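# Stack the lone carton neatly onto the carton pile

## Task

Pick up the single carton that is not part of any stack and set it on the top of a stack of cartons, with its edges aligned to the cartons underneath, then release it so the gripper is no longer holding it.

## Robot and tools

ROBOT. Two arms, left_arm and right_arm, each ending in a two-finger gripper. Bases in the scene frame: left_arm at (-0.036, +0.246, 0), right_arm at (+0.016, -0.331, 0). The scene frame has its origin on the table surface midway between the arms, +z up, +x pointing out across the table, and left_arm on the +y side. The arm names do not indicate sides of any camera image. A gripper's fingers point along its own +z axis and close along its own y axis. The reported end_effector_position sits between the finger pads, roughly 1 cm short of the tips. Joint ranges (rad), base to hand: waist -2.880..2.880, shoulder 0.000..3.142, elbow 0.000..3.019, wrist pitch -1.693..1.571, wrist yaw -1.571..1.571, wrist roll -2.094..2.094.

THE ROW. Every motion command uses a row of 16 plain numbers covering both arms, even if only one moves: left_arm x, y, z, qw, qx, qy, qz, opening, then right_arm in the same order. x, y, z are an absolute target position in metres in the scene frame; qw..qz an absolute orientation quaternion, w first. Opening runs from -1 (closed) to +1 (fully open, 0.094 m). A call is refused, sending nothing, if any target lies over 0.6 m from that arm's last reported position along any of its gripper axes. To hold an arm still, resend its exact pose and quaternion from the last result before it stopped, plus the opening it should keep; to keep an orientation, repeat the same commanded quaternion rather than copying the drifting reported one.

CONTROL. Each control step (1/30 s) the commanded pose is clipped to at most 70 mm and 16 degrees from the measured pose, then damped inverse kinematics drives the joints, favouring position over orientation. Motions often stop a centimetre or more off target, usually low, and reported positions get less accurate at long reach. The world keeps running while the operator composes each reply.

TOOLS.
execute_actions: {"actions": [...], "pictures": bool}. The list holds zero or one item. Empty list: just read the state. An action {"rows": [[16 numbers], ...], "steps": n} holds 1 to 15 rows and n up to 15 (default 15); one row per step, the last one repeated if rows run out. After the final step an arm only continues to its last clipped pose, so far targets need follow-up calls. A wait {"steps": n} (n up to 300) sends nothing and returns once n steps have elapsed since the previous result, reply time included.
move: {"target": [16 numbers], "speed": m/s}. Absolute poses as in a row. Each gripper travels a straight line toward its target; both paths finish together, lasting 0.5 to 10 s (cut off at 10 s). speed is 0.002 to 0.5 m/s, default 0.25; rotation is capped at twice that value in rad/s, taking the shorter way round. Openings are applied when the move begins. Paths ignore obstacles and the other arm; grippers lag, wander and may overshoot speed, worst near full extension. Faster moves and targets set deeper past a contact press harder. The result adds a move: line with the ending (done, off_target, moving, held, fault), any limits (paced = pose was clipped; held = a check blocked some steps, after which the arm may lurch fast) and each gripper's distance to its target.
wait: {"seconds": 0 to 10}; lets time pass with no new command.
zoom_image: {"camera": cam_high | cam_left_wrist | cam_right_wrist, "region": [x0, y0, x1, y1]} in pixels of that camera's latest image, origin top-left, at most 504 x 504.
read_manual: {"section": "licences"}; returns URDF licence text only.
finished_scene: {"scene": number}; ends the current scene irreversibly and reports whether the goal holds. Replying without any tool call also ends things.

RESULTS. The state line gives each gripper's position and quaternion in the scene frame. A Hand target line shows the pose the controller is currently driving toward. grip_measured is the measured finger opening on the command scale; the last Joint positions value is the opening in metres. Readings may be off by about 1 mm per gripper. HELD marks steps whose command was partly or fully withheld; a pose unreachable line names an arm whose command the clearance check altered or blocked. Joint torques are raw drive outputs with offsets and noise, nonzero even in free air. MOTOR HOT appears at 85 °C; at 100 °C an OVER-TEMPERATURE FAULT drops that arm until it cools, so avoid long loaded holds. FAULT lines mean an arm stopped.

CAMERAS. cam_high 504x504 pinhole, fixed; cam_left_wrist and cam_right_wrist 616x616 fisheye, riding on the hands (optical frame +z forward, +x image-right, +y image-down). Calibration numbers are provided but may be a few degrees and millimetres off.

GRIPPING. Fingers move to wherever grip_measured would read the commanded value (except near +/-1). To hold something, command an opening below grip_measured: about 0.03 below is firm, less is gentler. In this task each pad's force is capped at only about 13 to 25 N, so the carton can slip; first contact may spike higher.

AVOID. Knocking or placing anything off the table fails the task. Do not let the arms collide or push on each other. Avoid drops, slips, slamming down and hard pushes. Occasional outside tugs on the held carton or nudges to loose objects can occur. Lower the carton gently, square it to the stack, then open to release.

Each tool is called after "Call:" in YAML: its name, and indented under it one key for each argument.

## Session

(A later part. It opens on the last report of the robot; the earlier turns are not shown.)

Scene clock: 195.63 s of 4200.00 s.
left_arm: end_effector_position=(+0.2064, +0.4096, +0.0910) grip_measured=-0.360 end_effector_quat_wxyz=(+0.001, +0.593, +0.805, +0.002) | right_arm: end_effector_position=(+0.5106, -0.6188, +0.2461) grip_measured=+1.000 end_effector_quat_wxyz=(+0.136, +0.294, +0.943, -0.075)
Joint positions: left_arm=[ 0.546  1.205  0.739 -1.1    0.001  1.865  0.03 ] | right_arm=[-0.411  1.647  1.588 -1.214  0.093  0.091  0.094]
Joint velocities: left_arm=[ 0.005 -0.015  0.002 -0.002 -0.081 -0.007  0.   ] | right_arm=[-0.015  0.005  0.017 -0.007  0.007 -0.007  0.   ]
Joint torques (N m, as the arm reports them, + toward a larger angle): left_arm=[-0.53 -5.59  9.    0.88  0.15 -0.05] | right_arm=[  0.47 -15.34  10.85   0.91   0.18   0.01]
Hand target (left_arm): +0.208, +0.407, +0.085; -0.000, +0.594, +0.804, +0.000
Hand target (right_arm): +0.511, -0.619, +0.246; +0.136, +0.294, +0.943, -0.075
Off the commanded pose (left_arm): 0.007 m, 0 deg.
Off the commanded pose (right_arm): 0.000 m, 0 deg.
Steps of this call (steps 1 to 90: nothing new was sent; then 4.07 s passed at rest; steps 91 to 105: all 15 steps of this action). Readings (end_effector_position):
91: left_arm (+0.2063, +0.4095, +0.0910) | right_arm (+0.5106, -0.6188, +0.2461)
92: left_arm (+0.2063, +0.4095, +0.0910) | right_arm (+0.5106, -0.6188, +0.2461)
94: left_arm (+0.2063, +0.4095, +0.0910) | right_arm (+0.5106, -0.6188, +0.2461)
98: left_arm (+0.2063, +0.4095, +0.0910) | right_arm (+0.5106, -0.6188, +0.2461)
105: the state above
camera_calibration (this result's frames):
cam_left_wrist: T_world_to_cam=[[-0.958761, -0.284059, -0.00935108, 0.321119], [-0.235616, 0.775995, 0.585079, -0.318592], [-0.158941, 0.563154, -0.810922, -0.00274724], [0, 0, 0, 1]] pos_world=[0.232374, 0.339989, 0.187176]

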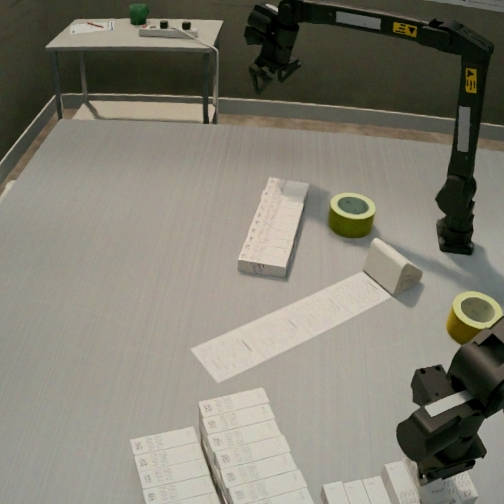

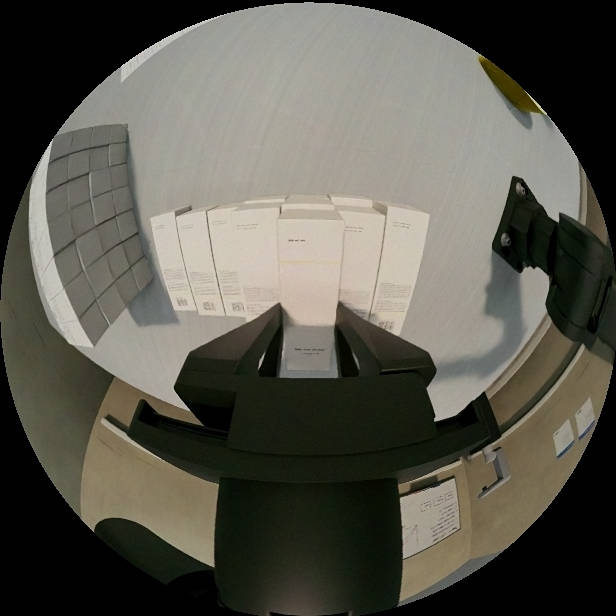

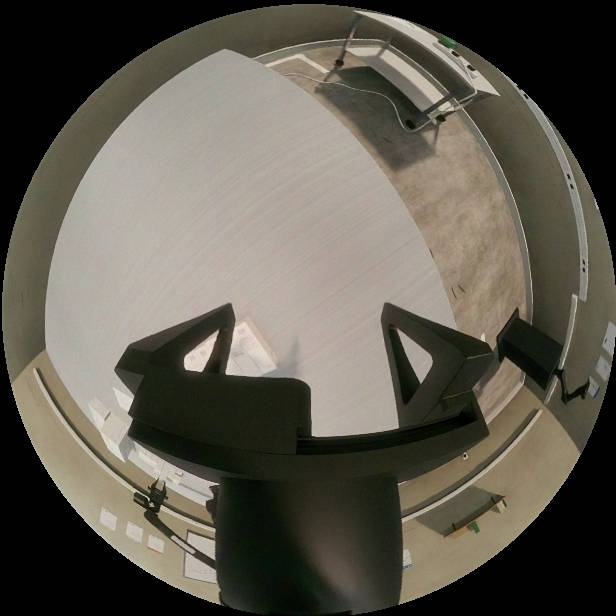

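Aligned. Open wide, wait, and check before lifting.

Call:
execute_actions:
  actions:
    - {"rows":[[0.208,0.407,0.085,0,0.594,0.804,0,-0.33,0.5106,-0.6188,0.2461,0.136,0.294,0.943,-0.075,1],[0.208,0.407,0.085,0,0.594,0.804,0,-0.28,0.5106,-0.6188,0.2461,0.136,0.294,0.943,-0.075,1],[0.208,0.407,0.085,0,0.594,0.804,0,-0.2,0.5106,-0.6188,0.2461,0.136,0.294,0.943,-0.075,1],[0.208,0.407,0.085,0,0.594,0.804,0,0.9,0.5106,-0.6188,0.2461,0.136,0.294,0.943,-0.075,1]],"steps":15}

Call:
move:
  target: [0.210,0.411,0.17,0,0.594,0.804,0,0.9,0.5106,-0.6188,0.2461,0.136,0.294,0.943,-0.075,1]
  speed: 0.1

Call:
zoom_image:
  camera: "cam_left_wrist"
  region: [240, 180, 400, 330]

Scene clock: 198.30 s of 4200.00 s.
left_arm: end_effector_position=(+0.2064, +0.4096, +0.0910) grip_measured=+0.899 end_effector_quat_wxyz=(+0.001, +0.593, +0.805, +0.002) | right_arm: end_effector_position=(+0.5106, -0.6188, +0.2461) grip_measured=+1.000 end_effector_quat_wxyz=(+0.136, +0.294, +0.943, -0.075)
Joint positions: left_arm=[ 0.546  1.205  0.739 -1.1    0.001  1.865  0.089] | right_arm=[-0.411  1.647  1.588 -1.214  0.093  0.091  0.094]
Joint velocities: left_arm=[-0.005 -0.005 -0.022 -0.007 -0.007  0.007  0.   ] | right_arm=[ 0.005  0.005  0.002 -0.012 -0.022  0.037  0.   ]
Joint torques (N m, as the arm reports them, + toward a larger angle): left_arm=[-0.6  -5.7   8.96  0.89  0.17 -0.05] | right_arm=[  0.36 -15.16  10.83   0.88   0.18   0.  ]
Hand target (left_arm): +0.208, +0.407, +0.085; -0.000, +0.594, +0.804, -0.000
Hand target (right_arm): +0.511, -0.619, +0.246; +0.136, +0.294, +0.943, -0.075
Off the commanded pose (left_arm): 0.007 m, 0 deg.
Off the commanded pose (right_arm): 0.000 m, 0 deg.
Steps of this call (steps 1 to 65: nothing new was sent; steps 66 to 80: all 15 steps of this action). Readings (end_effector_position):
66: left_arm (+0.2064, +0.4096, +0.0910) | right_arm (+0.5106, -0.6188, +0.2461)
67: left_arm (+0.2064, +0.4096, +0.0910) | right_arm (+0.5106, -0.6188, +0.2461)
69: left_arm (+0.2064, +0.4096, +0.0910) | right_arm (+0.5106, -0.6188, +0.2461)
73: left_arm (+0.2064, +0.4096, +0.0910) | right_arm (+0.5106, -0.6188, +0.2461)
80: the state above
camera_calibration (this result's frames):
cam_left_wrist: T_world_to_cam=[[-0.958761, -0.284059, -0.00935108, 0.321119], [-0.235616, 0.775995, 0.585079, -0.318592], [-0.158941, 0.563154, -0.810922, -0.00274724], [0, 0, 0, 1]] pos_world=[0.232374, 0.339989, 0.187176]

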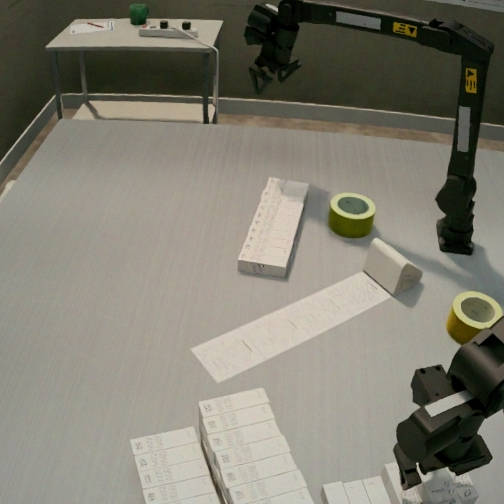

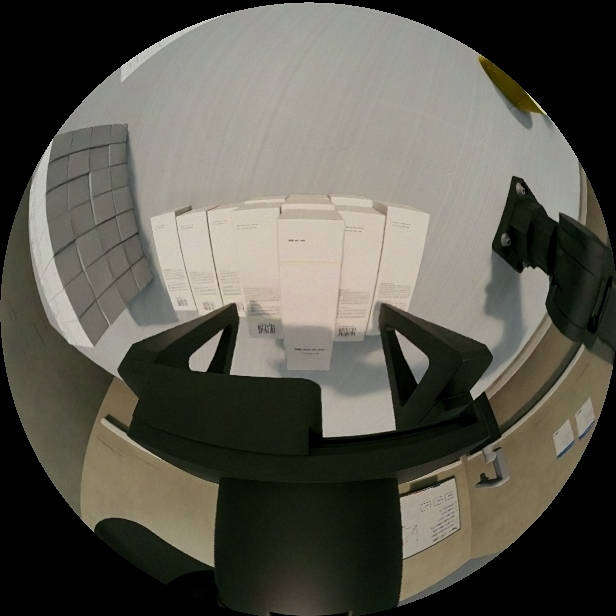

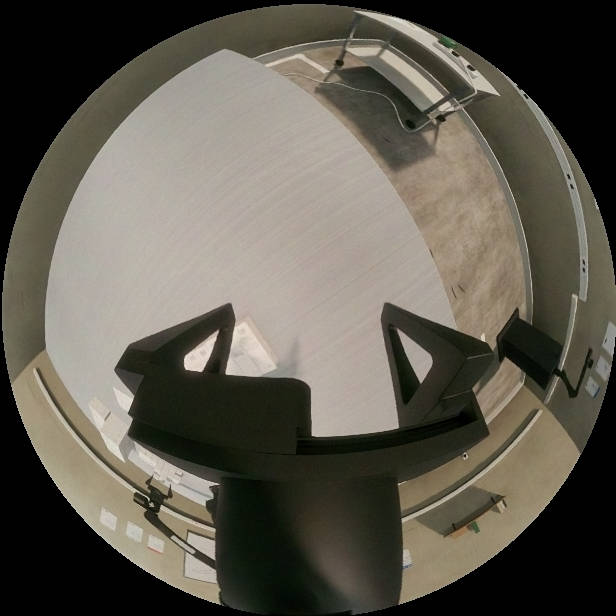

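Scene clock: 199.67 s of 4200.00 s.
left_arm: end_effector_position=(+0.2018, +0.4064, +0.1533) grip_measured=+0.899 end_effector_quat_wxyz=(-0.005, +0.593, +0.805, -0.014) | right_arm: end_effector_position=(+0.5106, -0.6188, +0.2461) grip_measured=+1.000 end_effector_quat_wxyz=(+0.136, +0.294, +0.943, -0.075)
Joint positions: left_arm=[ 0.546  1.143  0.866 -1.325  0.001  1.865  0.089] | right_arm=[-0.411  1.647  1.588 -1.214  0.093  0.091  0.094]
Joint velocities: left_arm=[ 0.005 -0.015  0.002 -0.007 -0.037  0.037  0.   ] | right_arm=[-0.024 -0.005 -0.012 -0.007  0.022 -0.007  0.   ]
Joint torques (N m, as the arm reports them, + toward a larger angle): left_arm=[ 0.05 -6.59 13.88 -0.26  0.16  0.03] | right_arm=[  0.5  -15.1   10.83   0.9    0.16   0.  ]
Hand target (left_arm): +0.211, +0.412, +0.170; +0.000, +0.594, +0.804, +0.000
Hand target (right_arm): +0.511, -0.619, +0.246; +0.136, +0.294, +0.943, -0.075
Off the commanded pose (left_arm): 0.019 m, 2 deg.
Off the commanded pose (right_arm): 0.000 m, 0 deg.
move: off_target (left_arm)
camera_calibration (this result's frames):
cam_left_wrist: T_world_to_cam=[[-0.958547, -0.283914, 0.0241043, 0.311126], [-0.218734, 0.787415, 0.57631, -0.360421], [-0.182603, 0.547148, -0.816875, 0.0610228], [0, 0, 0, 1]] pos_world=[0.230536, 0.338746, 0.250063]

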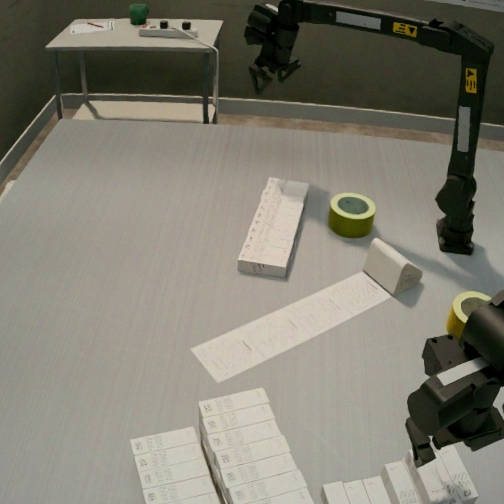

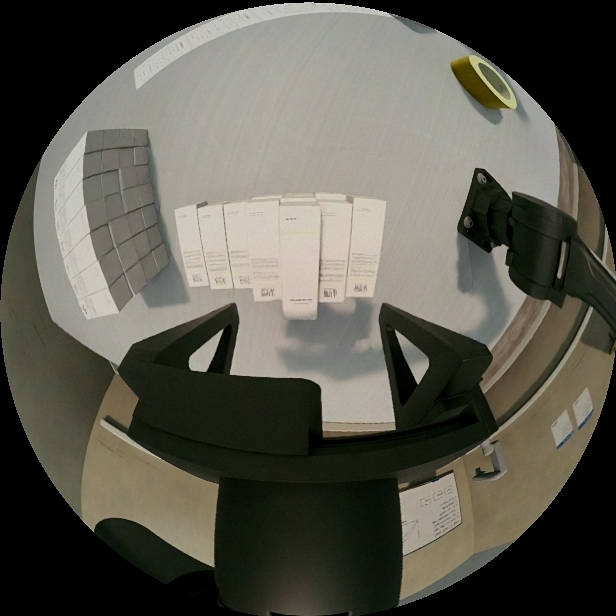

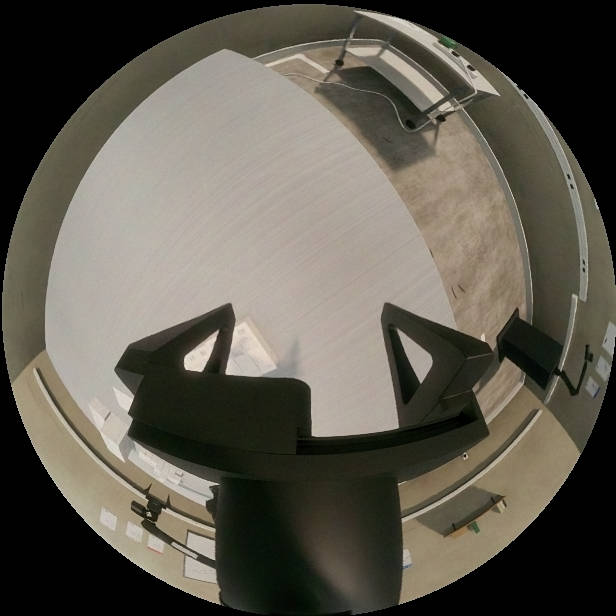

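Region (240, 180, 400, 330) of cam_left_wrist's 616x616 image, scaled by 3.150, with more detail than that image has; it fills the top 472 rows of this view, and the rest is white.

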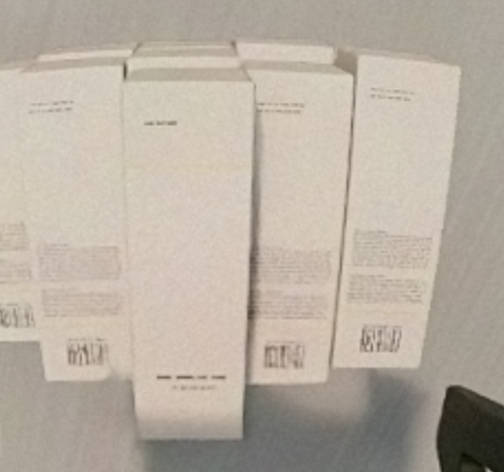

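Well aligned now.

Call:
finished_scene:
  scene: 1

The scene is finished: the task was done.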